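## Task

Read the ticket at the desk's front edge; it names three of the six empty labeled shelf spots. Move one yellow sponge from the desk onto each of those three spots, sitting over its label and never reaching beyond the midpoint toward a neighbouring label. Nothing new may end up on the floor. The robot must not fall or finish leaning, or the task fails. Placements count only if they stay put without the robot holding them.

## Robot and tools

ROBOT. A Hello Robot Stretch 3 with one arm: a two-wheeled base (0.33 m long, 0.34 m wide), a lift sliding on a mast, and a telescoping arm that sticks out to the robot's right side. The gripper reaches forward only if the base drives. The base spins about a point midway between the drive wheels, 0.05 m behind its front edge, and cannot move sideways. Stowed (arm in, wrist folded) it sweeps a 0.28 m radius when turning; an unfolded level wrist reaches past that. Cameras: head_camera and nav_camera (aimed together by head_pan_rad and head_tilt_rad) and wrist_camera on the gripper.

FRAMES. Base frame: origin on the floor between the drive wheels, x forward, y left, z up. hand_pose is reported in it, at the fingertip closing point. Odometry frame is the base frame where the scene began; heading is positive leftward, -3.142 to 3.142.

execute_actions takes "actions", a list run in order. Each action may have "robot", "steps" (1 to 450 control steps, 30 per second, default 1) and "until" (ends the action early once all its conditions hold). An action with only "steps" waits. "robot" is one command, a list of up to 8 commands run one after another (entries may also be {"pause_s": s}, s up to 15), or {"stop": true}, which brakes everything and clears the queue. A command may hold:
- "base": exactly one of {"translate_m": d} (an offset in metres from where the base stands when that command starts, forward positive, |d| at most 1) or {"rotate_rad": d} (an offset turn in radians, left/counter-clockwise positive, |d| at most 3.2).
- "joints": absolute targets by name; unnamed joints keep their targets. lift_m 0 to 1.1 (arm height); arm_m 0 to 0.52 (extension); wrist_yaw_rad -1.345 to 4.42 (0 along the arm, positive swings toward the front, 3.0 folded over the base); wrist_pitch_rad -1.57 to 0.451 (0 level, negative tips fingertips down); wrist_roll_rad -2.911 to 2.911 (0 fingers side by side); gripper_m -0.089 to 0.179 (larger is wider; actual fingertip gap is smaller, by 0.007 nearly shut and 0.025 fully open, zero below 0.007); head_pan_rad -3.953 to 1.73 (0 forward, positive left, -1.57 along the arm); head_tilt_rad -1.53 to 0.419 (negative down).
- "contact_limits": {"arm_m": effort %} from 1 to 100, how hard the arm pushes before a contact_stop; lasts until arm_m's next command.
Motions persist across actions and while the operator thinks. A new command acts immediately, overriding named goals and discarding an old queue. An invalid value rejects the whole call.

"until" uses {"robot": {...}}, e.g. {"status": "ended"} (nothing moving and no queue running), or fields such as lift_m, lift_m_goal, lift_m_status, base_status, translate_m, heading, queue, queue_left, refusals, with [op, value] pairs ("=", "!=", "<", "<=", ">", ">=") or a status word. {"any": {"status": "ended"}} fires when any one motion ends. Typical: send the command with "steps": 450 and "until": {"robot": {"status": "ended"}}.

zoom_image: "camera" (head_camera, nav_camera or wrist_camera) and "region" [x0, y0, x1, y1] in pixels from the top-left, at most 504 by 504; use it to read the ticket and labels.

finished_scene: "scene" is the current scene's number; it ends that scene irreversibly and reports success. Let all motion finish first.

RESULTS. base_status shows progress like (translate_m +0.12 of +0.30). joint_goals, joint_status (moving, done, off_target, contact_stop, time_out, stopped, not_commanded, torque_fault), measured_speeds, refusals/queue/queue_left, base_odometry, turned_by_wheels and turned_by_imu, base_tilt (degrees, forward/right positive, with a fixed bias up to about 4), motor_effort (% with peak in brackets, biased and noisy), lidar_m (12 sectors of 30 degrees counter-clockwise from straight ahead, at 0.17 m height), wrist_depth_mm and head_depth_mm (7x7 median depth grids). on_its_own appears when the robot changed a goal itself, a joint went slack or its servo is off, an effort at rest is unusual, or the base leans. "refused:"/"dropped:" lines name a failed goal (counted from 0); "replaced:" explains how an overridden motion ended. A queue advances only after "done" (or off_target for base and gripper). Each result ends with one image per camera.

SPEED. Fast base (0.30 m/s, 1.9 rad/s) only with lift_m under 0.30, arm_m under 0.03 and wrist_yaw_rad above 2.54; otherwise 0.10 m/s and 0.63 rad/s.

GRIPPING. Close to a gripper_m below the object's width; lower squeezes harder, but a stall guard may weaken the grip so objects can slip. Release by opening at least 0.02 past the touching value. Neither reading nor "done" proves a hold; check images.

CAUTIONS. Fold or unfold the wrist only with lift_m 0.32 to 0.95, pitch -0.4 and roll near 0; once folded, the lift may go down to 0.25. With yaw below -0.4 keep pitch -0.5 or lower. Arm pushes against rigid things above about 0.45 m gripper height can tip the robot, more so with higher contact limits or a repeated push. Don't drive while holding or pushing on something fixed; furniture snags, especially reversing, can tip it. If base_tilt leans, undo the last move in small steps, free the gripper, and lower lift_m to about 0.2 if still tipped. After contact_stop the joint is slack until recommanded. Wrist and base have no contact stop; prolonged hard pushing switches a wrist servo off for 10 s (torque_fault). Avoid drops, slams and leaving items on the floor. Loose objects may get nudged occasionally.

Each tool is called after "Emit:" in YAML: its name, and indented under it one key for each argument.

## Session

Emit:
execute_actions:
  actions: []

Scene clock: 0.00 s.
robot.base_odometry: x=+0.000 y=+0.000 heading=+0.000 (m, m, rad; robot's odometry frame)
robot.turned_by_wheels: +0.000 (rad since the last result)
robot.turned_by_imu: +0.000 (rad since the last result)
robot.base_tilt: forward=-0.4 right=-0.2 (deg)
robot.lidar_m: 2.14 1.74 1.73 1.89 1.55 1.60 2.23 2.02 2.02 2.22 2.58 2.42
robot.head_depth_mm: 2007 2801 2846 2811 2675 2710 2418 / 2017 2999 3052 3047 3027 2985 2453 / 2002 2836 3045 2999 3017 3032 2478 / 2011 2648 2667 2617 2639 2645 2435 / 2023 2332 2381 2351 2326 2342 2318 / 2023 2155 2116 2120 2087 2132 2132 / 1900 1928 1938 1944 1883 1929 1927
robot.base_status: not_commanded
robot.joint_positions: lift_m=+0.373 arm_m=+0.001 wrist_yaw_rad=+3.094 wrist_pitch_rad=-0.497 wrist_roll_rad=+0.014 gripper_m=+0.037 head_pan_rad=-0.020 head_tilt_rad=-0.007
robot.joint_goals: lift_m=+0.373 arm_m=+0.001 wrist_yaw_rad=+3.094 wrist_pitch_rad=-0.497 wrist_roll_rad=+0.014 gripper_m=+0.037 head_pan_rad=-0.020 head_tilt_rad=-0.007
robot.joint_status: lift_m=not_commanded arm_m=not_commanded wrist_yaw_rad=not_commanded wrist_pitch_rad=not_commanded wrist_roll_rad=not_commanded gripper_m=not_commanded head_pan_rad=not_commanded head_tilt_rad=not_commanded
robot.measured_speeds: translate_m=+0.000 rotate_rad=+0.000 lift_m=+0.000 arm_m=+0.000 wrist_yaw_rad=+0.000 wrist_pitch_rad=+0.000 wrist_roll_rad=+0.000 head_pan_rad=+0.000 head_tilt_rad=+0.000
robot: refusals=0 queue=idle queue_left=0
robot.motor_effort: left_wheel=+0 right_wheel=+0 lift_m=+32 arm_m=-1 wrist_yaw_rad=+0 wrist_pitch_rad=+7 wrist_roll_rad=+0 gripper_m=+0 head_pan_rad=+0 head_tilt_rad=+2 (%)
robot.hand_pose: x=-0.0110 y=+0.0672 z=+0.3683 quat_wxyz=(+0.192, +0.694, +0.156, +0.676) (m; robot's base frame)
robot.wrist_depth_mm: - - - - - - - / - - - - - - - / 983 987 - - - - - / 775 770 791 808 813 839 838 / 643 652 - 672 681 680 692 / 554 554 - 562 603 584 600 / 482 505 - - 490 508 506
pictures: head_camera (sideways: a quarter turn clockwise sets it upright), nav_camera (sideways: a quarter turn counterclockwise sets it upright), wrist_camera
Images, in order (width x height): head_camera 896x504, nav_camera 672x504, wrist_camera 644x364.

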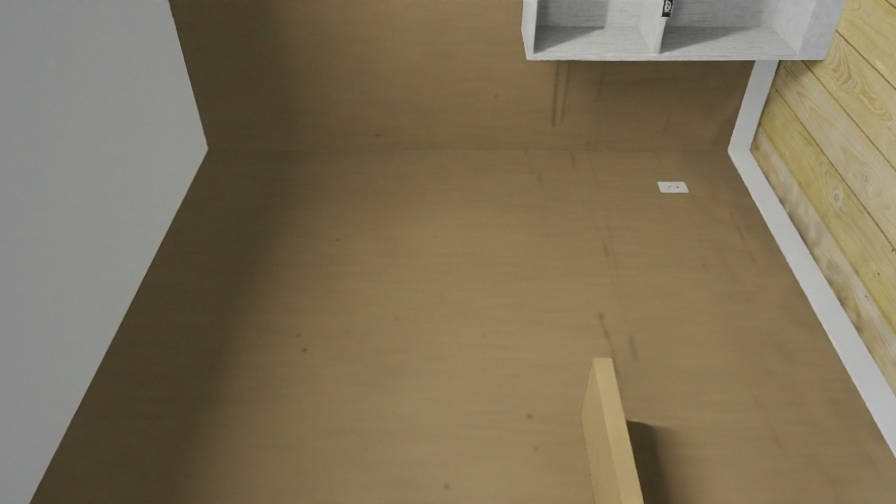

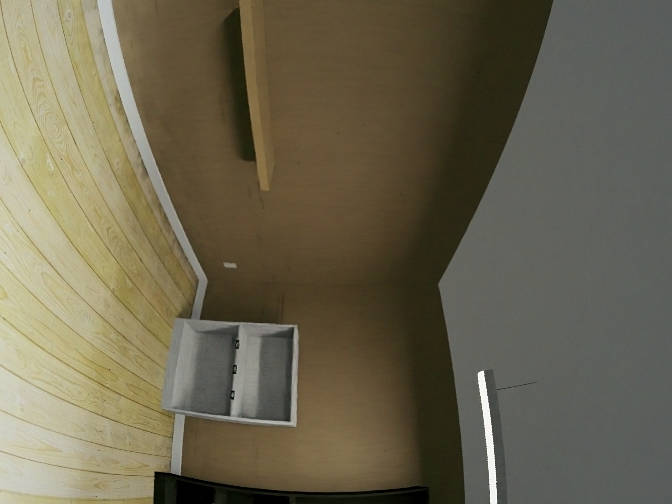

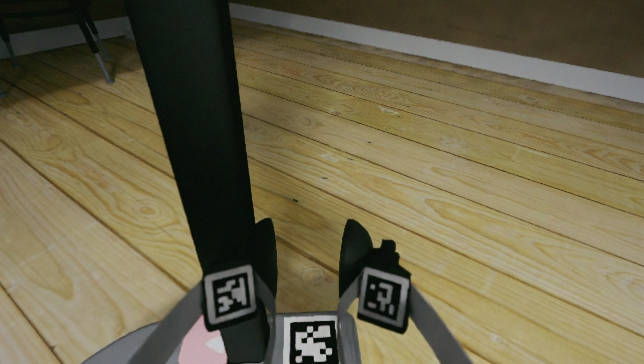

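Emit:
execute_actions:
  actions:
    - {"robot":{"joints":{"head_pan_rad":-0.7,"head_tilt_rad":-0.3}},"steps":100,"until":{"robot":{"status":"ended"}}}

Emit:
execute_actions:
  actions:
    - {"robot":{"joints":{"head_pan_rad":-2.2}},"steps":100,"until":{"robot":{"status":"ended"}}}

Emit:
execute_actions:
  actions:
    - {"robot":{"joints":{"head_pan_rad":-3.8}},"steps":100,"until":{"robot":{"status":"ended"}}}

Scene clock: 7.93 s.
robot.base_odometry: x=+0.000 y=+0.000 heading=+0.000 (m, m, rad; robot's odometry frame)
robot.turned_by_wheels: +0.000 (rad since the last result)
robot.turned_by_imu: +0.001 (rad since the last result)
robot.base_tilt: forward=-0.5 right=-0.3 (deg)
robot.lidar_m: 2.15 1.74 1.73 1.89 1.55 1.60 2.23 2.01 2.01 2.22 2.58 2.41
robot.head_depth_mm: 2350 2449 2583 2705 2675 2089 1628 / 2383 2484 2568 2678 2696 2081 1629 / 2435 2526 2635 2730 2763 2092 1642 / 2414 2533 2691 2805 2980 2103 1632 / 2432 2579 2643 2791 2755 2085 1635 / 2422 2589 2635 2766 2705 2086 1635 / 2447 2572 2668 2771 2711 2096 1637
robot.base_status: not_commanded
robot.joint_positions: lift_m=+0.373 arm_m=+0.001 wrist_yaw_rad=+3.094 wrist_pitch_rad=-0.497 wrist_roll_rad=+0.014 gripper_m=+0.037 head_pan_rad=-0.693 head_tilt_rad=-0.296
robot.joint_goals: lift_m=+0.373 arm_m=+0.001 wrist_yaw_rad=+3.094 wrist_pitch_rad=-0.497 wrist_roll_rad=+0.014 gripper_m=+0.037 head_pan_rad=-0.700 head_tilt_rad=-0.300
robot.joint_status: lift_m=not_commanded arm_m=not_commanded wrist_yaw_rad=not_commanded wrist_pitch_rad=not_commanded wrist_roll_rad=not_commanded gripper_m=not_commanded head_pan_rad=done head_tilt_rad=done
robot.measured_speeds: translate_m=+0.000 rotate_rad=+0.000 lift_m=+0.000 arm_m=+0.000 wrist_yaw_rad=+0.000 wrist_pitch_rad=+0.000 wrist_roll_rad=+0.000 head_pan_rad=+0.000 head_tilt_rad=+0.000
robot: refusals=0 queue=done queue_left=0
robot.motor_effort: left_wheel=+0(0) right_wheel=+0(0) lift_m=+31(32) arm_m=+0(0) wrist_yaw_rad=+1(0) wrist_pitch_rad=+7(7) wrist_roll_rad=+0(0) gripper_m=-2(1) head_pan_rad=-5(52) head_tilt_rad=-2(23) (%)
robot.hand_pose: x=-0.0110 y=+0.0672 z=+0.3683 quat_wxyz=(+0.192, +0.694, +0.156, +0.676) (m; robot's base frame)
robot.wrist_depth_mm: - - - - - - - / - - - - - - - / 950 971 - - - - - / 776 770 797 814 826 836 846 / 639 648 - 671 688 694 694 / 553 557 - 574 605 585 603 / 484 504 - - 485 511 513
pictures: head_camera (sideways: a quarter turn clockwise sets it upright), nav_camera (sideways: a quarter turn counterclockwise sets it upright), wrist_camera
Images, in order (width x height): head_camera 896x504, nav_camera 672x504, wrist_camera 644x364.

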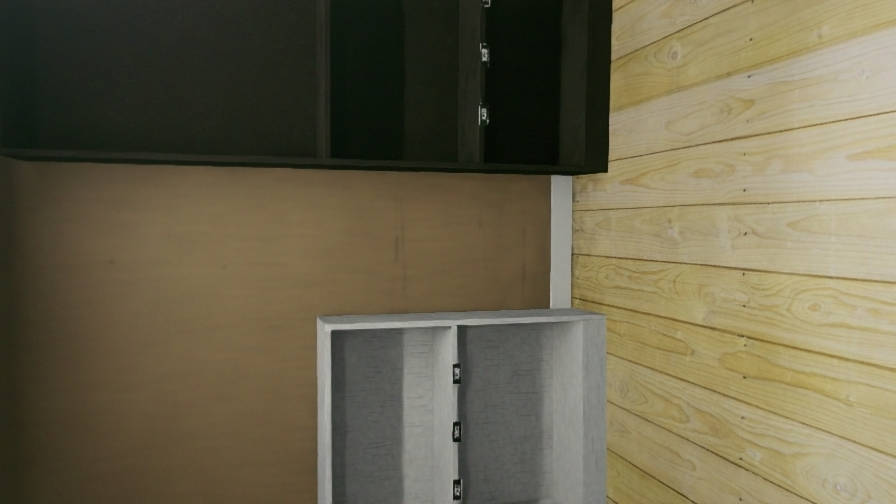

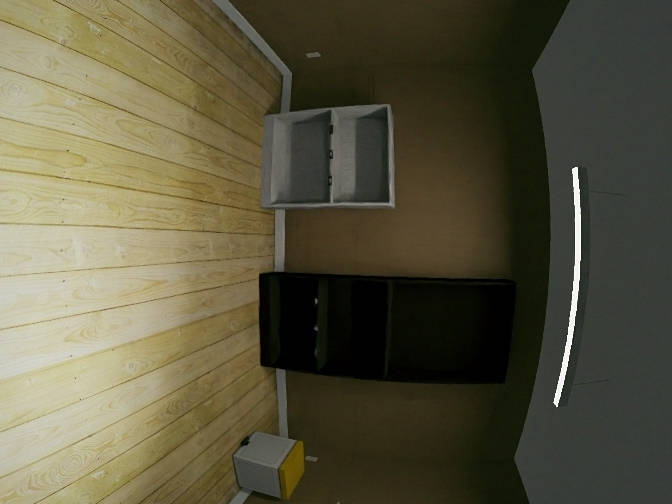

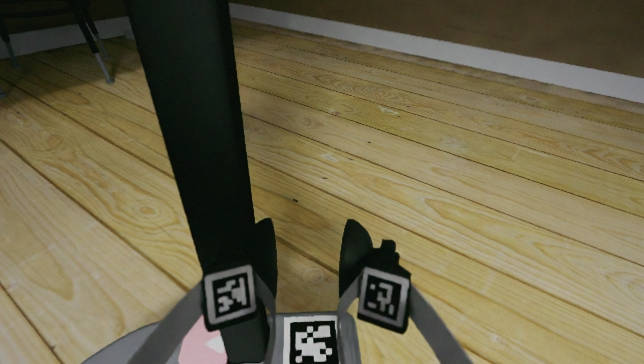

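Scene clock: 9.23 s.
robot.base_odometry: x=+0.000 y=+0.000 heading=+0.000 (m, m, rad; robot's odometry frame)
robot.turned_by_wheels: +0.000 (rad since the last result)
robot.turned_by_imu: +0.000 (rad since the last result)
robot.base_tilt: forward=-0.5 right=-0.3 (deg)
robot.lidar_m: 2.15 1.74 1.73 1.89 1.55 1.60 2.23 2.02 2.01 2.22 2.59 2.41
robot.head_depth_mm: 1743 1823 1905 1999 2135 2094 1627 / 1757 1847 1927 2050 2160 2087 1620 / 1793 1885 1957 2080 2202 2079 1623 / 1813 1905 1980 2106 2229 2074 1645 / 1827 1907 2011 2129 2261 2092 1632 / 1861 1958 2048 2142 2280 2075 1639 / 1882 1969 2069 2183 2330 2108 1646
robot.base_status: not_commanded
robot.joint_positions: lift_m=+0.373 arm_m=+0.001 wrist_yaw_rad=+3.094 wrist_pitch_rad=-0.497 wrist_roll_rad=+0.014 gripper_m=+0.037 head_pan_rad=-2.193 head_tilt_rad=-0.296
robot.joint_goals: lift_m=+0.373 arm_m=+0.001 wrist_yaw_rad=+3.094 wrist_pitch_rad=-0.497 wrist_roll_rad=+0.014 gripper_m=+0.037 head_pan_rad=-2.200 head_tilt_rad=-0.300
robot.joint_status: lift_m=not_commanded arm_m=not_commanded wrist_yaw_rad=not_commanded wrist_pitch_rad=not_commanded wrist_roll_rad=not_commanded gripper_m=not_commanded head_pan_rad=done head_tilt_rad=done
robot.measured_speeds: translate_m=+0.000 rotate_rad=+0.000 lift_m=+0.000 arm_m=+0.000 wrist_yaw_rad=+0.000 wrist_pitch_rad=+0.000 wrist_roll_rad=+0.000 head_pan_rad=+0.000 head_tilt_rad=+0.000
robot: refusals=0 queue=done queue_left=0
robot.motor_effort: left_wheel=+0(0) right_wheel=+0(0) lift_m=+32(32) arm_m=+0(0) wrist_yaw_rad=+0(1) wrist_pitch_rad=+7(7) wrist_roll_rad=+0(0) gripper_m=+1(0) head_pan_rad=-5(59) head_tilt_rad=-1(2) (%)
robot.hand_pose: x=-0.0110 y=+0.0672 z=+0.3683 quat_wxyz=(+0.192, +0.694, +0.156, +0.676) (m; robot's base frame)
robot.wrist_depth_mm: - - - - - - - / - - - - - - - / 970 983 - - - - - / 768 779 787 813 832 826 850 / 646 658 - 671 685 696 700 / 552 559 - 576 595 579 595 / 481 508 - - 492 509 516
pictures: head_camera (sideways: a quarter turn clockwise sets it upright), nav_camera (sideways: a quarter turn counterclockwise sets it upright), wrist_camera
Images, in order (width x height): head_camera 896x504, nav_camera 672x504, wrist_camera 644x364.

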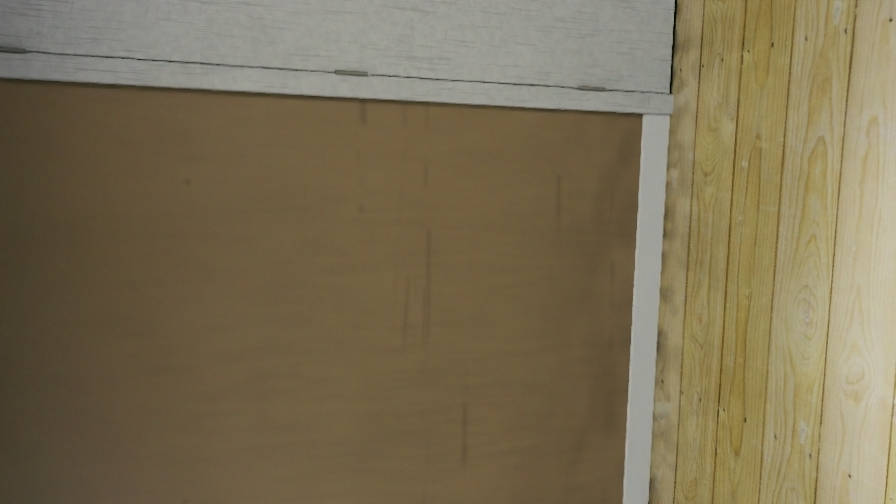

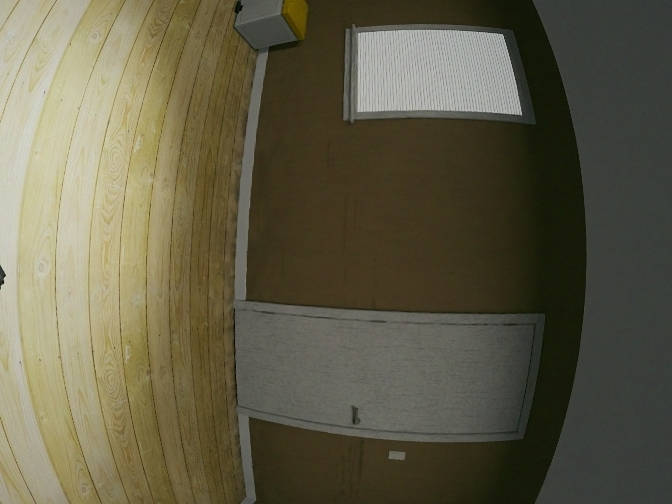

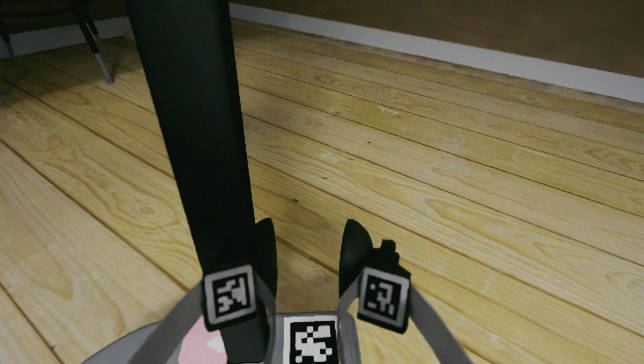

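Scene clock: 10.57 s.
robot.base_odometry: x=+0.000 y=+0.000 heading=+0.000 (m, m, rad; robot's odometry frame)
robot.turned_by_wheels: +0.000 (rad since the last result)
robot.turned_by_imu: +0.000 (rad since the last result)
robot.base_tilt: forward=-0.5 right=-0.4 (deg)
robot.lidar_m: 2.15 1.74 1.73 1.89 1.55 1.60 2.23 2.01 2.02 2.22 2.58 2.42
robot.head_depth_mm: 1772 1866 1957 2014 1430 2017 1634 / 1770 1848 1963 2038 1550 1994 1621 / 1797 1866 1988 2039 1461 2077 1627 / 1812 1890 2008 2050 1468 2091 1641 / 1822 1928 2018 2071 1470 1924 1580 / 1842 1946 2042 2153 2269 2103 1644 / 1854 1939 2054 2160 2294 2096 1642
robot.base_status: not_commanded
robot.joint_positions: lift_m=+0.373 arm_m=+0.001 wrist_yaw_rad=+3.094 wrist_pitch_rad=-0.497 wrist_roll_rad=+0.014 gripper_m=+0.037 head_pan_rad=-3.793 head_tilt_rad=-0.296
robot.joint_goals: lift_m=+0.373 arm_m=+0.001 wrist_yaw_rad=+3.094 wrist_pitch_rad=-0.497 wrist_roll_rad=+0.014 gripper_m=+0.037 head_pan_rad=-3.800 head_tilt_rad=-0.300
robot.joint_status: lift_m=not_commanded arm_m=not_commanded wrist_yaw_rad=not_commanded wrist_pitch_rad=not_commanded wrist_roll_rad=not_commanded gripper_m=not_commanded head_pan_rad=done head_tilt_rad=done
robot.measured_speeds: translate_m=+0.000 rotate_rad=+0.000 lift_m=+0.000 arm_m=+0.000 wrist_yaw_rad=+0.000 wrist_pitch_rad=+0.000 wrist_roll_rad=+0.000 head_pan_rad=+0.000 head_tilt_rad=+0.000
robot: refusals=0 queue=done queue_left=0
robot.motor_effort: left_wheel=+0(0) right_wheel=+0(0) lift_m=+32(31) arm_m=+0(1) wrist_yaw_rad=+0(1) wrist_pitch_rad=+7(7) wrist_roll_rad=+0(0) gripper_m=+0(1) head_pan_rad=-5(59) head_tilt_rad=-1(2) (%)
robot.hand_pose: x=-0.0110 y=+0.0672 z=+0.3683 quat_wxyz=(+0.192, +0.694, +0.156, +0.676) (m; robot's base frame)
robot.wrist_depth_mm: - - - - - - - / - - - - - - - / 962 977 - - - - - / 764 783 793 809 815 826 840 / 645 645 - 659 690 678 693 / 555 560 - 576 601 579 589 / 479 502 - - 489 508 513
pictures: head_camera (sideways: a quarter turn clockwise sets it upright), nav_camera (sideways: a quarter turn counterclockwise sets it upright), wrist_camera
Images, in order (width x height): head_camera 896x504, nav_camera 672x504, wrist_camera 644x364.

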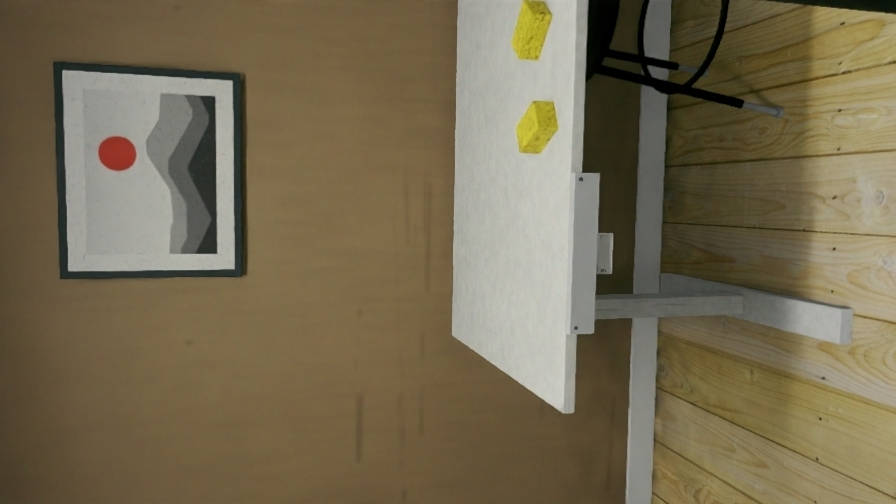

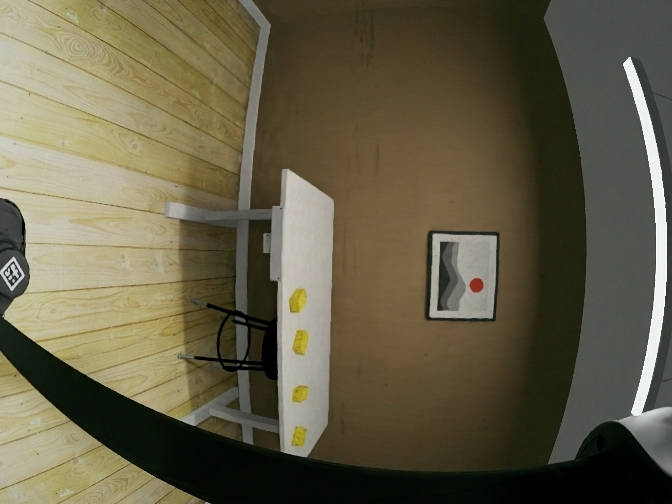

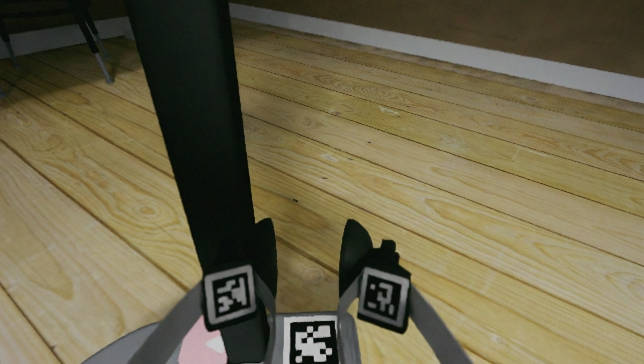

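Emit:
zoom_image:
  camera: "head_camera"
  region: [480, 80, 680, 350]

Region (480, 80, 680, 350) of head_camera's 896x504 image, scaled by 1.867, with more detail than that image has; it fills the left 373 columns of this view, and the rest is white.

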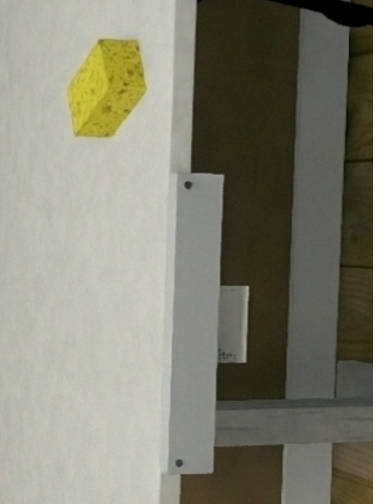

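Emit:
execute_actions:
  actions:
    - {"robot":[{"joints":{"lift_m":0.28,"head_pan_rad":-1.57,"head_tilt_rad":-0.7,"wrist_pitch_rad":-0.4}},{"base":{"rotate_rad":2.6}},{"base":{"translate_m":0.68}},{"base":{"rotate_rad":1.386}},{"joints":{"lift_m":0.55}},{"joints":{"wrist_yaw_rad":0,"gripper_m":0.15}},{"joints":{"wrist_pitch_rad":0}}],"steps":450,"until":{"robot":{"status":"ended"}}}
    - {"steps":300,"until":{"robot":{"status":"ended"}}}

Scene clock: 51.43 s.
robot.base_odometry: x=-0.583 y=+0.351 heading=-2.297 (m, m, rad; robot's odometry frame)
robot.turned_by_wheels: +3.986 (rad since the last result)
robot.turned_by_imu: +3.948 (rad since the last result)
robot.base_tilt: forward=-0.4 right=-0.2 (deg)
robot.lidar_m: 1.93 1.96 2.59 3.08 2.77 1.92 1.81 1.38 0.92 0.92 0.92 1.80
robot.head_depth_mm: 1196 1321 1169 871 1271 1416 1222 / 1188 1327 1181 874 1349 1410 1229 / 1185 1320 1175 909 779 1411 1256 / 1183 1317 1192 910 781 1420 1226 / 1179 1309 1182 911 786 1398 1231 / 1175 1313 1193 918 812 1424 1231 / 1176 1303 1430 919 812 1425 1234
robot.base_status: done (rotate_rad +1.3859 of +1.3860)
robot.joint_positions: lift_m=+0.550 arm_m=+0.001 wrist_yaw_rad=+0.003 wrist_pitch_rad=-0.025 wrist_roll_rad=+0.014 gripper_m=+0.150 head_pan_rad=-1.577 head_tilt_rad=-0.692
robot.joint_goals: lift_m=+0.550 arm_m=+0.001 wrist_yaw_rad=+0.000 wrist_pitch_rad=+0.000 wrist_roll_rad=+0.014 gripper_m=+0.150 head_pan_rad=-1.570 head_tilt_rad=-0.700
robot.joint_status: lift_m=done arm_m=not_commanded wrist_yaw_rad=done wrist_pitch_rad=done wrist_roll_rad=not_commanded gripper_m=done head_pan_rad=done head_tilt_rad=done
robot.measured_speeds: translate_m=+0.000 rotate_rad=+0.000 lift_m=+0.000 arm_m=+0.000 wrist_yaw_rad=+0.000 wrist_pitch_rad=+0.000 wrist_roll_rad=+0.000 head_pan_rad=+0.000 head_tilt_rad=+0.000
robot: refusals=0 queue=done queue_left=0
robot.motor_effort: left_wheel=-1(7) right_wheel=+1(7) lift_m=+36(36) arm_m=-1(0) wrist_yaw_rad=-3(4) wrist_pitch_rad=+13(13) wrist_roll_rad=+0(0) gripper_m=+0(82) head_pan_rad=+4(59) head_tilt_rad=-4(29) (%)
robot.hand_pose: x=-0.0206 y=-0.4019 z=+0.6580 quat_wxyz=(+0.702, +0.010, -0.712, -0.008) (m; robot's base frame)
robot.wrist_depth_mm: 968 - - - - - - / - - - - - - - / 280 286 294 302 330 343 459 / - 650 306 - - - - / - - - - - 644 - / - - - - - - - / - - - - - - -
pictures: head_camera (sideways: a quarter turn clockwise sets it upright), nav_camera (sideways: a quarter turn counterclockwise sets it upright), wrist_camera
Images, in order (width x height): head_camera 896x504, nav_camera 672x504, wrist_camera 644x364.

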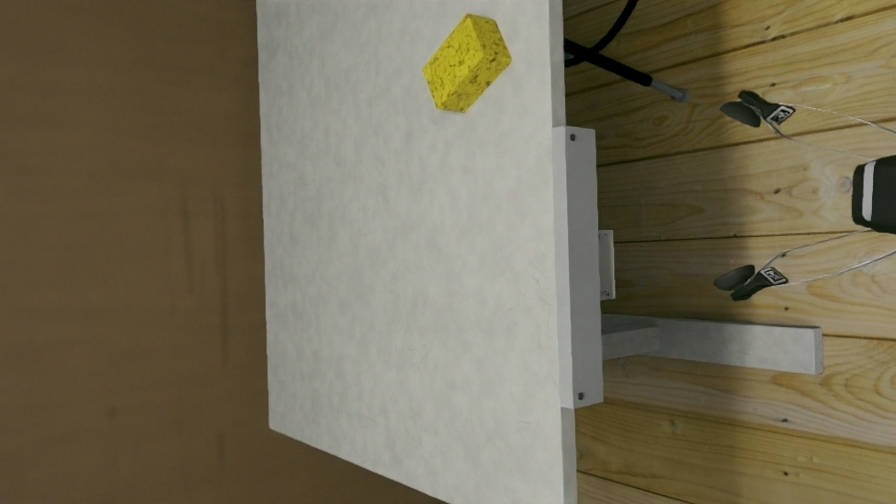

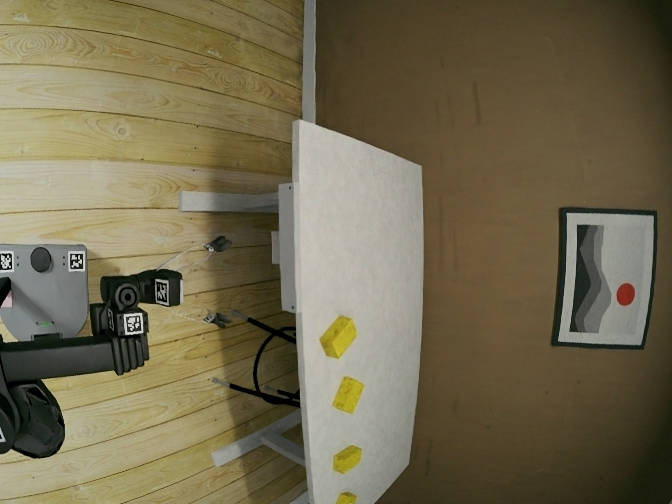

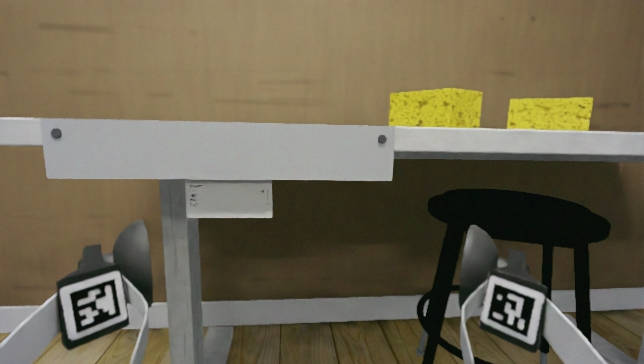

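Emit:
zoom_image:
  camera: "wrist_camera"
  region: [180, 170, 280, 225]

Region (180, 170, 280, 225) of wrist_camera's 644x364 image, scaled by 5.040; it fills the top 277 rows of this view, and the rest is white.

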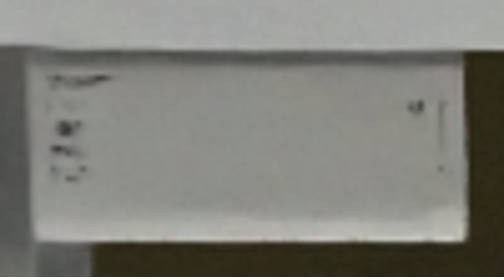

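Emit:
execute_actions:
  actions:
    - {"robot":[{"joints":{"lift_m":0.51},"base":{"translate_m":0.085}},{"joints":{"arm_m":0.18}}],"steps":450,"until":{"robot":{"status":"ended"}}}

Scene clock: 65.43 s.
robot.base_odometry: x=-0.639 y=+0.287 heading=-2.297 (m, m, rad; robot's odometry frame)
robot.turned_by_wheels: +0.000 (rad since the last result)
robot.turned_by_imu: +0.002 (rad since the last result)
robot.base_tilt: forward=-0.4 right=-0.3 (deg)
robot.lidar_m: 1.84 1.88 2.47 3.08 2.90 2.01 1.88 1.43 0.94 0.90 1.39 1.80
robot.head_depth_mm: 1188 1327 1164 875 798 1409 1212 / 1183 1316 1172 907 776 1446 - / 1176 1312 1173 908 780 1484 - / 1173 1307 1181 907 779 1423 1225 / 1176 1305 1190 910 785 1410 1214 / 1173 1313 1313 915 811 1425 1228 / 1169 1302 1466 1642 1615 1429 1236
robot.base_status: done (translate_m +0.0850 of +0.0850)
robot.joint_positions: lift_m=+0.510 arm_m=+0.180 wrist_yaw_rad=+0.002 wrist_pitch_rad=-0.024 wrist_roll_rad=+0.014 gripper_m=+0.150 head_pan_rad=-1.577 head_tilt_rad=-0.692
robot.joint_goals: lift_m=+0.510 arm_m=+0.180 wrist_yaw_rad=+0.000 wrist_pitch_rad=+0.000 wrist_roll_rad=+0.014 gripper_m=+0.150 head_pan_rad=-1.570 head_tilt_rad=-0.700
robot.joint_status: lift_m=done arm_m=done wrist_yaw_rad=done wrist_pitch_rad=done wrist_roll_rad=not_commanded gripper_m=done head_pan_rad=done head_tilt_rad=done
robot.measured_speeds: translate_m=+0.000 rotate_rad=+0.000 lift_m=+0.000 arm_m=+0.000 wrist_yaw_rad=+0.000 wrist_pitch_rad=+0.000 wrist_roll_rad=+0.000 head_pan_rad=+0.000 head_tilt_rad=+0.000
robot: refusals=0 queue=done queue_left=0
robot.motor_effort: left_wheel=-1(3) right_wheel=+1(4) lift_m=+28(35) arm_m=+3(3) wrist_yaw_rad=-2(3) wrist_pitch_rad=+12(13) wrist_roll_rad=+0(0) gripper_m=+0(1) head_pan_rad=+4(4) head_tilt_rad=-4(4) (%)
robot.hand_pose: x=-0.0209 y=-0.5802 z=+0.6186 quat_wxyz=(+0.702, +0.009, -0.712, -0.008) (m; robot's base frame)
robot.wrist_depth_mm: 104 105 108 111 114 117 121 / 106 108 110 113 117 120 123 / 109 111 114 116 120 123 126 / 861 865 463 128 132 - - / 906 899 501 132 137 - 499 / 904 712 962 - - - - / 953 948 994 - - 977 -
pictures: head_camera (sideways: a quarter turn clockwise sets it upright), nav_camera (sideways: a quarter turn counterclockwise sets it upright), wrist_camera
Images, in order (width x height): head_camera 896x504, nav_camera 672x504, wrist_camera 644x364.

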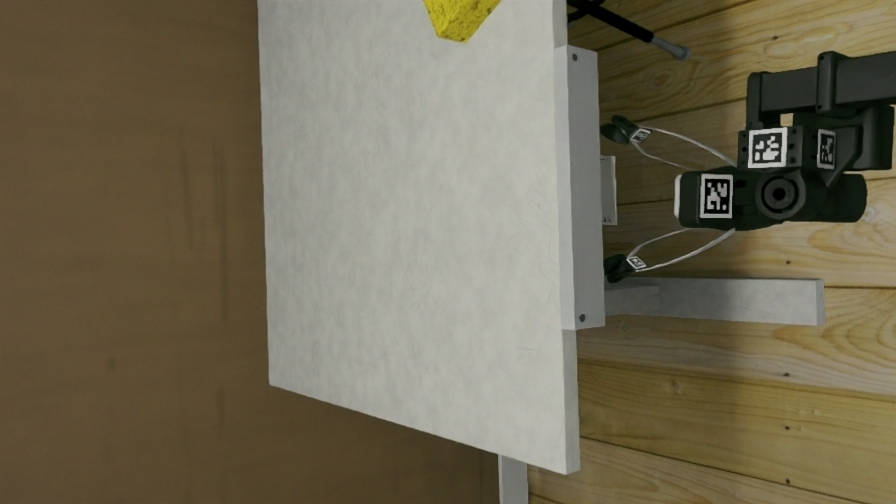

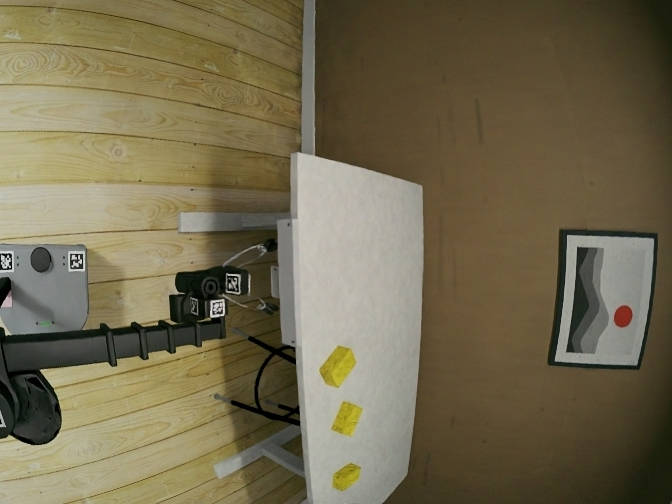

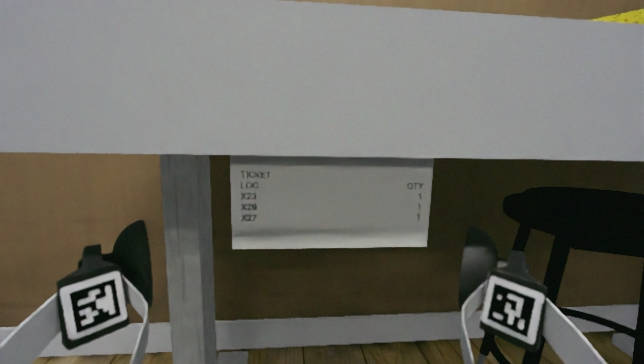

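Emit:
zoom_image:
  camera: "wrist_camera"
  region: [230, 165, 310, 230]

Region (230, 165, 310, 230) of wrist_camera's 644x364 image, scaled by 6.300; it fills the top 410 rows of this view, and the rest is white.

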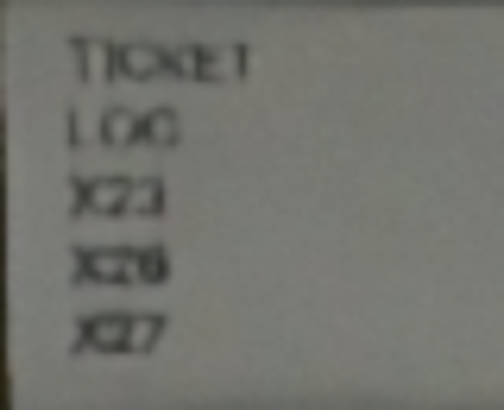

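Closer.

Emit:
execute_actions:
  actions:
    - {"robot":[{"joints":{"arm_m":0.23,"lift_m":0.495}}],"steps":450,"until":{"robot":{"status":"ended"}}}

Scene clock: 84.83 s.
robot.base_odometry: x=-0.639 y=+0.287 heading=-2.297 (m, m, rad; robot's odometry frame)
robot.turned_by_wheels: +0.000 (rad since the last result)
robot.turned_by_imu: +0.001 (rad since the last result)
robot.base_tilt: forward=-0.5 right=-0.3 (deg)
robot.lidar_m: 1.84 1.88 2.47 3.10 2.91 2.00 1.89 1.44 0.95 0.90 1.39 1.80
robot.head_depth_mm: 1185 1317 1165 873 798 1404 1222 / 1181 1318 1172 903 775 1480 - / 1174 1317 1179 906 777 - 1181 / 1177 1305 1182 907 781 1384 1229 / 1170 1306 1187 912 783 1416 1218 / 1170 1312 1304 920 808 1431 1228 / 1167 1306 1470 1654 1596 1432 1245
robot.base_status: done (translate_m +0.0850 of +0.0850)
robot.joint_positions: lift_m=+0.495 arm_m=+0.230 wrist_yaw_rad=+0.002 wrist_pitch_rad=-0.024 wrist_roll_rad=+0.014 gripper_m=+0.150 head_pan_rad=-1.577 head_tilt_rad=-0.692
robot.joint_goals: lift_m=+0.495 arm_m=+0.230 wrist_yaw_rad=+0.000 wrist_pitch_rad=+0.000 wrist_roll_rad=+0.014 gripper_m=+0.150 head_pan_rad=-1.570 head_tilt_rad=-0.700
robot.joint_status: lift_m=done arm_m=done wrist_yaw_rad=done wrist_pitch_rad=done wrist_roll_rad=not_commanded gripper_m=done head_pan_rad=done head_tilt_rad=done
robot.measured_speeds: translate_m=+0.000 rotate_rad=+0.000 lift_m=+0.000 arm_m=+0.000 wrist_yaw_rad=+0.000 wrist_pitch_rad=+0.000 wrist_roll_rad=+0.000 head_pan_rad=+0.000 head_tilt_rad=+0.000
robot: refusals=0 queue=done queue_left=0
robot.motor_effort: left_wheel=-1(1) right_wheel=+1(1) lift_m=+29(29) arm_m=+3(3) wrist_yaw_rad=-3(3) wrist_pitch_rad=+12(12) wrist_roll_rad=+0(0) gripper_m=+0(0) head_pan_rad=+4(4) head_tilt_rad=-3(4) (%)
robot.hand_pose: x=-0.0209 y=-0.6302 z=+0.6037 quat_wxyz=(+0.702, +0.009, -0.712, -0.008) (m; robot's base frame)
robot.wrist_depth_mm: - 61 62 64 65 67 69 / - 62 64 65 67 69 71 / 811 811 74 76 78 80 430 / 838 808 76 78 80 83 947 / 831 430 78 80 83 519 458 / 860 436 905 952 985 - - / 883 896 925 970 - - -
pictures: head_camera (sideways: a quarter turn clockwise sets it upright), nav_camera (sideways: a quarter turn counterclockwise sets it upright), wrist_camera
Images, in order (width x height): head_camera 896x504, nav_camera 672x504, wrist_camera 644x364.

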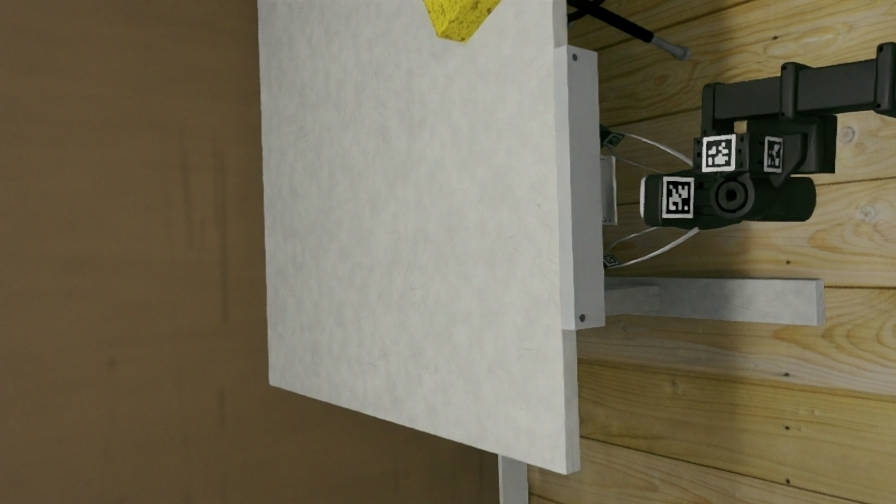

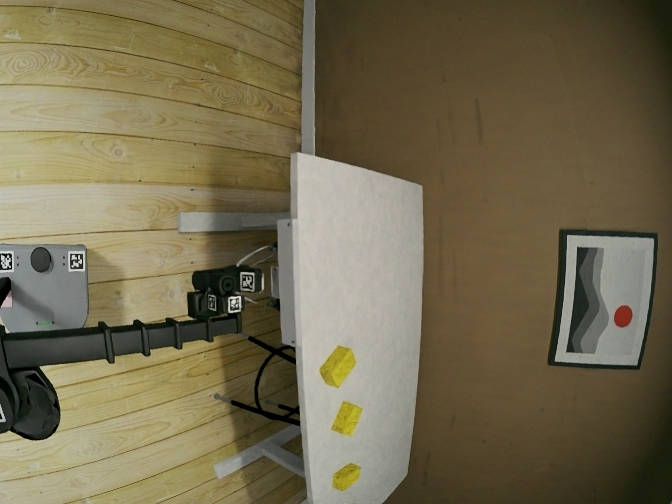

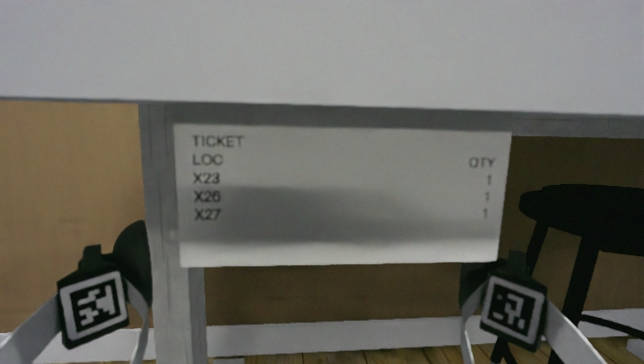

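Emit:
execute_actions:
  actions:
    - {"robot":[{"joints":{"arm_m":0.1}},{"base":{"translate_m":-0.42},"joints":{"lift_m":0.84,"wrist_pitch_rad":-0.4,"wrist_yaw_rad":0.7}},{"joints":{"arm_m":0.3}}],"steps":450,"until":{"robot":{"status":"ended"}}}

Scene clock: 110.03 s.
robot.base_odometry: x=-0.360 y=+0.601 heading=-2.297 (m, m, rad; robot's odometry frame)
robot.turned_by_wheels: +0.000 (rad since the last result)
robot.turned_by_imu: +0.001 (rad since the last result)
robot.base_tilt: forward=-0.5 right=-0.3 (deg)
robot.lidar_m: 2.27 2.33 3.03 3.05 2.26 1.57 1.47 1.50 0.79 0.88 1.05 1.83
robot.head_depth_mm: 1211 1348 1213 - 1548 1408 1217 / 1204 1342 1283 846 1554 1376 1227 / 1200 1339 1241 - 1594 1417 1226 / 1198 1339 1234 - 1549 1414 1227 / 1200 1339 1184 871 1605 1411 1233 / 1189 1328 1201 921 1577 1429 1223 / 1190 1333 1203 918 812 1420 1235
robot.base_status: done (translate_m -0.4200 of -0.4200)
robot.joint_positions: lift_m=+0.840 arm_m=+0.300 wrist_yaw_rad=+0.698 wrist_pitch_rad=-0.415 wrist_roll_rad=+0.014 gripper_m=+0.150 head_pan_rad=-1.577 head_tilt_rad=-0.692
robot.joint_goals: lift_m=+0.840 arm_m=+0.300 wrist_yaw_rad=+0.700 wrist_pitch_rad=-0.400 wrist_roll_rad=+0.014 gripper_m=+0.150 head_pan_rad=-1.570 head_tilt_rad=-0.700
robot.joint_status: lift_m=done arm_m=done wrist_yaw_rad=done wrist_pitch_rad=done wrist_roll_rad=not_commanded gripper_m=done head_pan_rad=done head_tilt_rad=done
robot.measured_speeds: translate_m=+0.000 rotate_rad=+0.000 lift_m=+0.000 arm_m=+0.000 wrist_yaw_rad=+0.000 wrist_pitch_rad=+0.000 wrist_roll_rad=+0.000 head_pan_rad=+0.000 head_tilt_rad=+0.000
robot: refusals=0 queue=done queue_left=0
robot.motor_effort: left_wheel=+0(4) right_wheel=+2(2) lift_m=+35(38) arm_m=+2(3) wrist_yaw_rad=+2(6) wrist_pitch_rad=+8(11) wrist_roll_rad=+0(0) gripper_m=+0(1) head_pan_rad=+4(4) head_tilt_rad=-5(5) (%)
robot.hand_pose: x=+0.1229 y=-0.6170 z=+0.8533 quat_wxyz=(+0.696, +0.374, -0.605, +0.097) (m; robot's base frame)
robot.wrist_depth_mm: - - - 932 792 693 615 / - - - 919 826 743 653 / - 587 598 604 625 635 652 / 441 446 454 462 466 479 483 / 373 375 367 341 372 394 384 / - 301 304 254 310 - 320 / 968 269 263 250 267 259 229
pictures: head_camera (sideways: a quarter turn clockwise sets it upright), nav_camera (sideways: a quarter turn counterclockwise sets it upright), wrist_camera
Images, in order (width x height): head_camera 896x504, nav_camera 672x504, wrist_camera 644x364.

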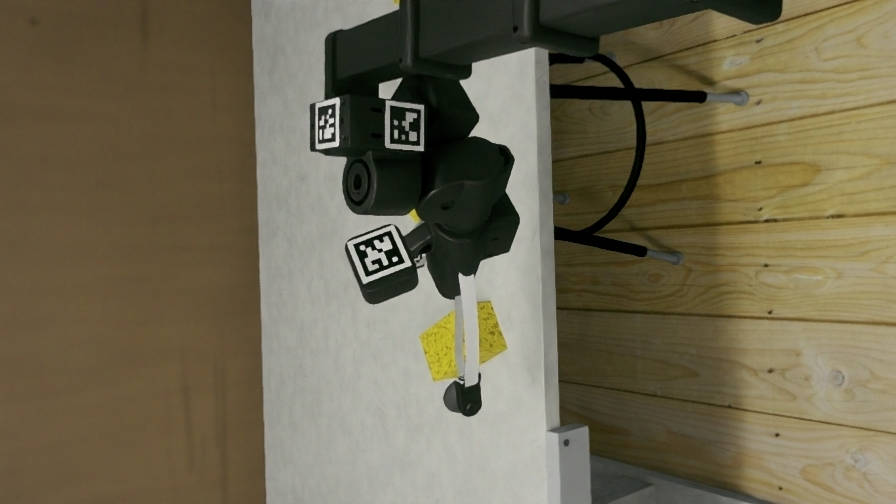

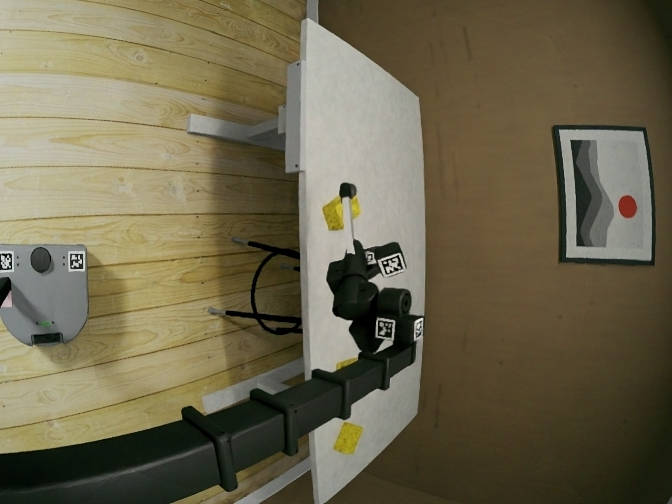

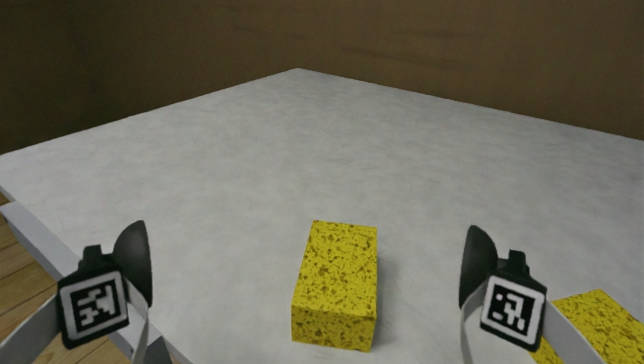

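Emit:
execute_actions:
  actions:
    - {"robot":[{"base":{"translate_m":0.055},"joints":{"arm_m":0.355,"wrist_yaw_rad":0.55}},{"joints":{"lift_m":0.75}}],"steps":450,"until":{"robot":{"status":"ended"}}}

Scene clock: 125.07 s.
robot.base_odometry: x=-0.397 y=+0.560 heading=-2.297 (m, m, rad; robot's odometry frame)
robot.turned_by_wheels: +0.000 (rad since the last result)
robot.turned_by_imu: +0.001 (rad since the last result)
robot.base_tilt: forward=-0.4 right=-0.2 (deg)
robot.lidar_m: 2.21 2.24 2.96 3.06 2.35 1.62 1.53 1.56 0.81 0.87 1.03 1.83
robot.head_depth_mm: 1208 1343 1169 928 - - 1186 / 1202 1350 1169 - 1586 1414 1223 / 1201 1339 1171 - 1598 1411 1224 / 1201 1334 1183 962 1606 1406 1228 / 1195 1332 1191 887 1563 1425 1226 / 1194 1327 1194 916 810 1419 1234 / 1194 1328 1200 920 811 1392 1230
robot.base_status: done (translate_m +0.0550 of +0.0550)
robot.joint_positions: lift_m=+0.750 arm_m=+0.355 wrist_yaw_rad=+0.553 wrist_pitch_rad=-0.415 wrist_roll_rad=+0.014 gripper_m=+0.150 head_pan_rad=-1.577 head_tilt_rad=-0.692
robot.joint_goals: lift_m=+0.750 arm_m=+0.355 wrist_yaw_rad=+0.550 wrist_pitch_rad=-0.400 wrist_roll_rad=+0.014 gripper_m=+0.150 head_pan_rad=-1.570 head_tilt_rad=-0.700
robot.joint_status: lift_m=done arm_m=done wrist_yaw_rad=done wrist_pitch_rad=done wrist_roll_rad=not_commanded gripper_m=done head_pan_rad=done head_tilt_rad=done
robot.measured_speeds: translate_m=+0.000 rotate_rad=+0.000 lift_m=+0.000 arm_m=+0.000 wrist_yaw_rad=+0.000 wrist_pitch_rad=+0.000 wrist_roll_rad=+0.000 head_pan_rad=+0.000 head_tilt_rad=+0.000
robot: refusals=0 queue=done queue_left=0
robot.motor_effort: left_wheel=+0(3) right_wheel=+1(5) lift_m=+28(36) arm_m=+3(2) wrist_yaw_rad=-2(6) wrist_pitch_rad=+8(8) wrist_roll_rad=+0(0) gripper_m=+0(1) head_pan_rad=+4(5) head_tilt_rad=-4(4) (%)
robot.hand_pose: x=+0.0965 y=-0.6910 z=+0.7635 quat_wxyz=(+0.701, +0.329, -0.631, +0.046) (m; robot's base frame)
robot.wrist_depth_mm: - - 892 794 719 633 580 / - 550 570 584 602 631 602 / 372 376 385 392 402 412 421 / 281 285 289 293 299 303 308 / 227 238 225 170 238 250 245 / 196 193 182 142 199 - 201 / - 165 131 128 170 166 163
pictures: head_camera (sideways: a quarter turn clockwise sets it upright), nav_camera (sideways: a quarter turn counterclockwise sets it upright), wrist_camera
Images, in order (width x height): head_camera 896x504, nav_camera 672x504, wrist_camera 644x364.

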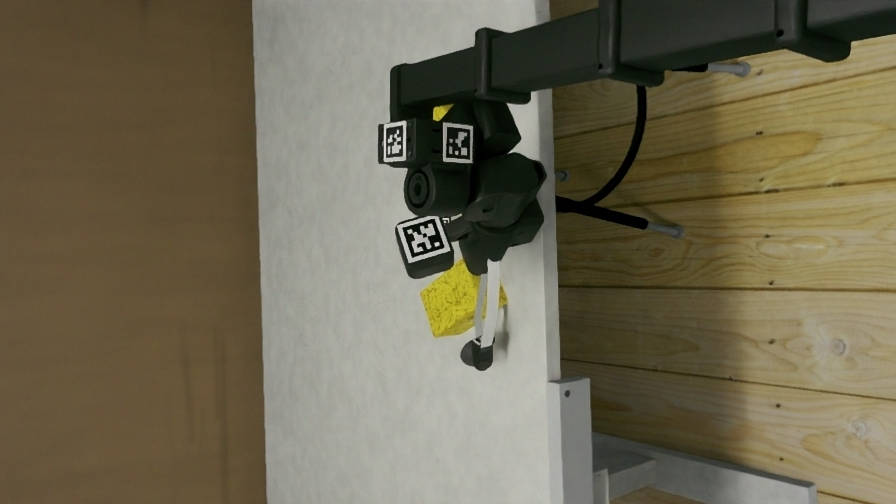

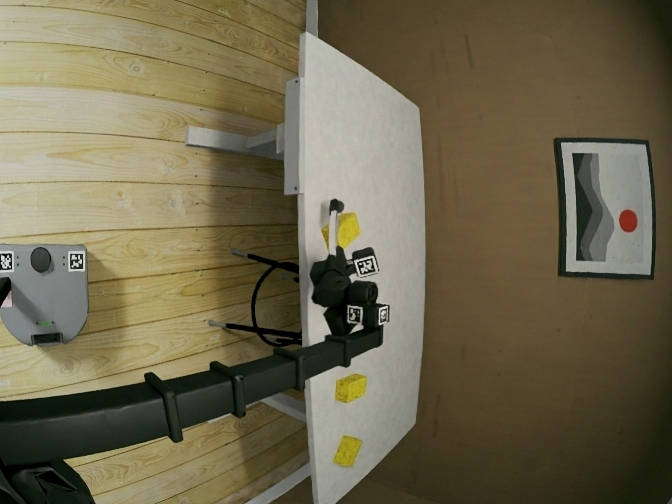

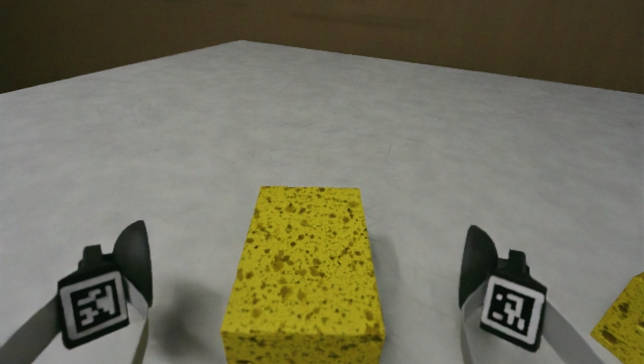

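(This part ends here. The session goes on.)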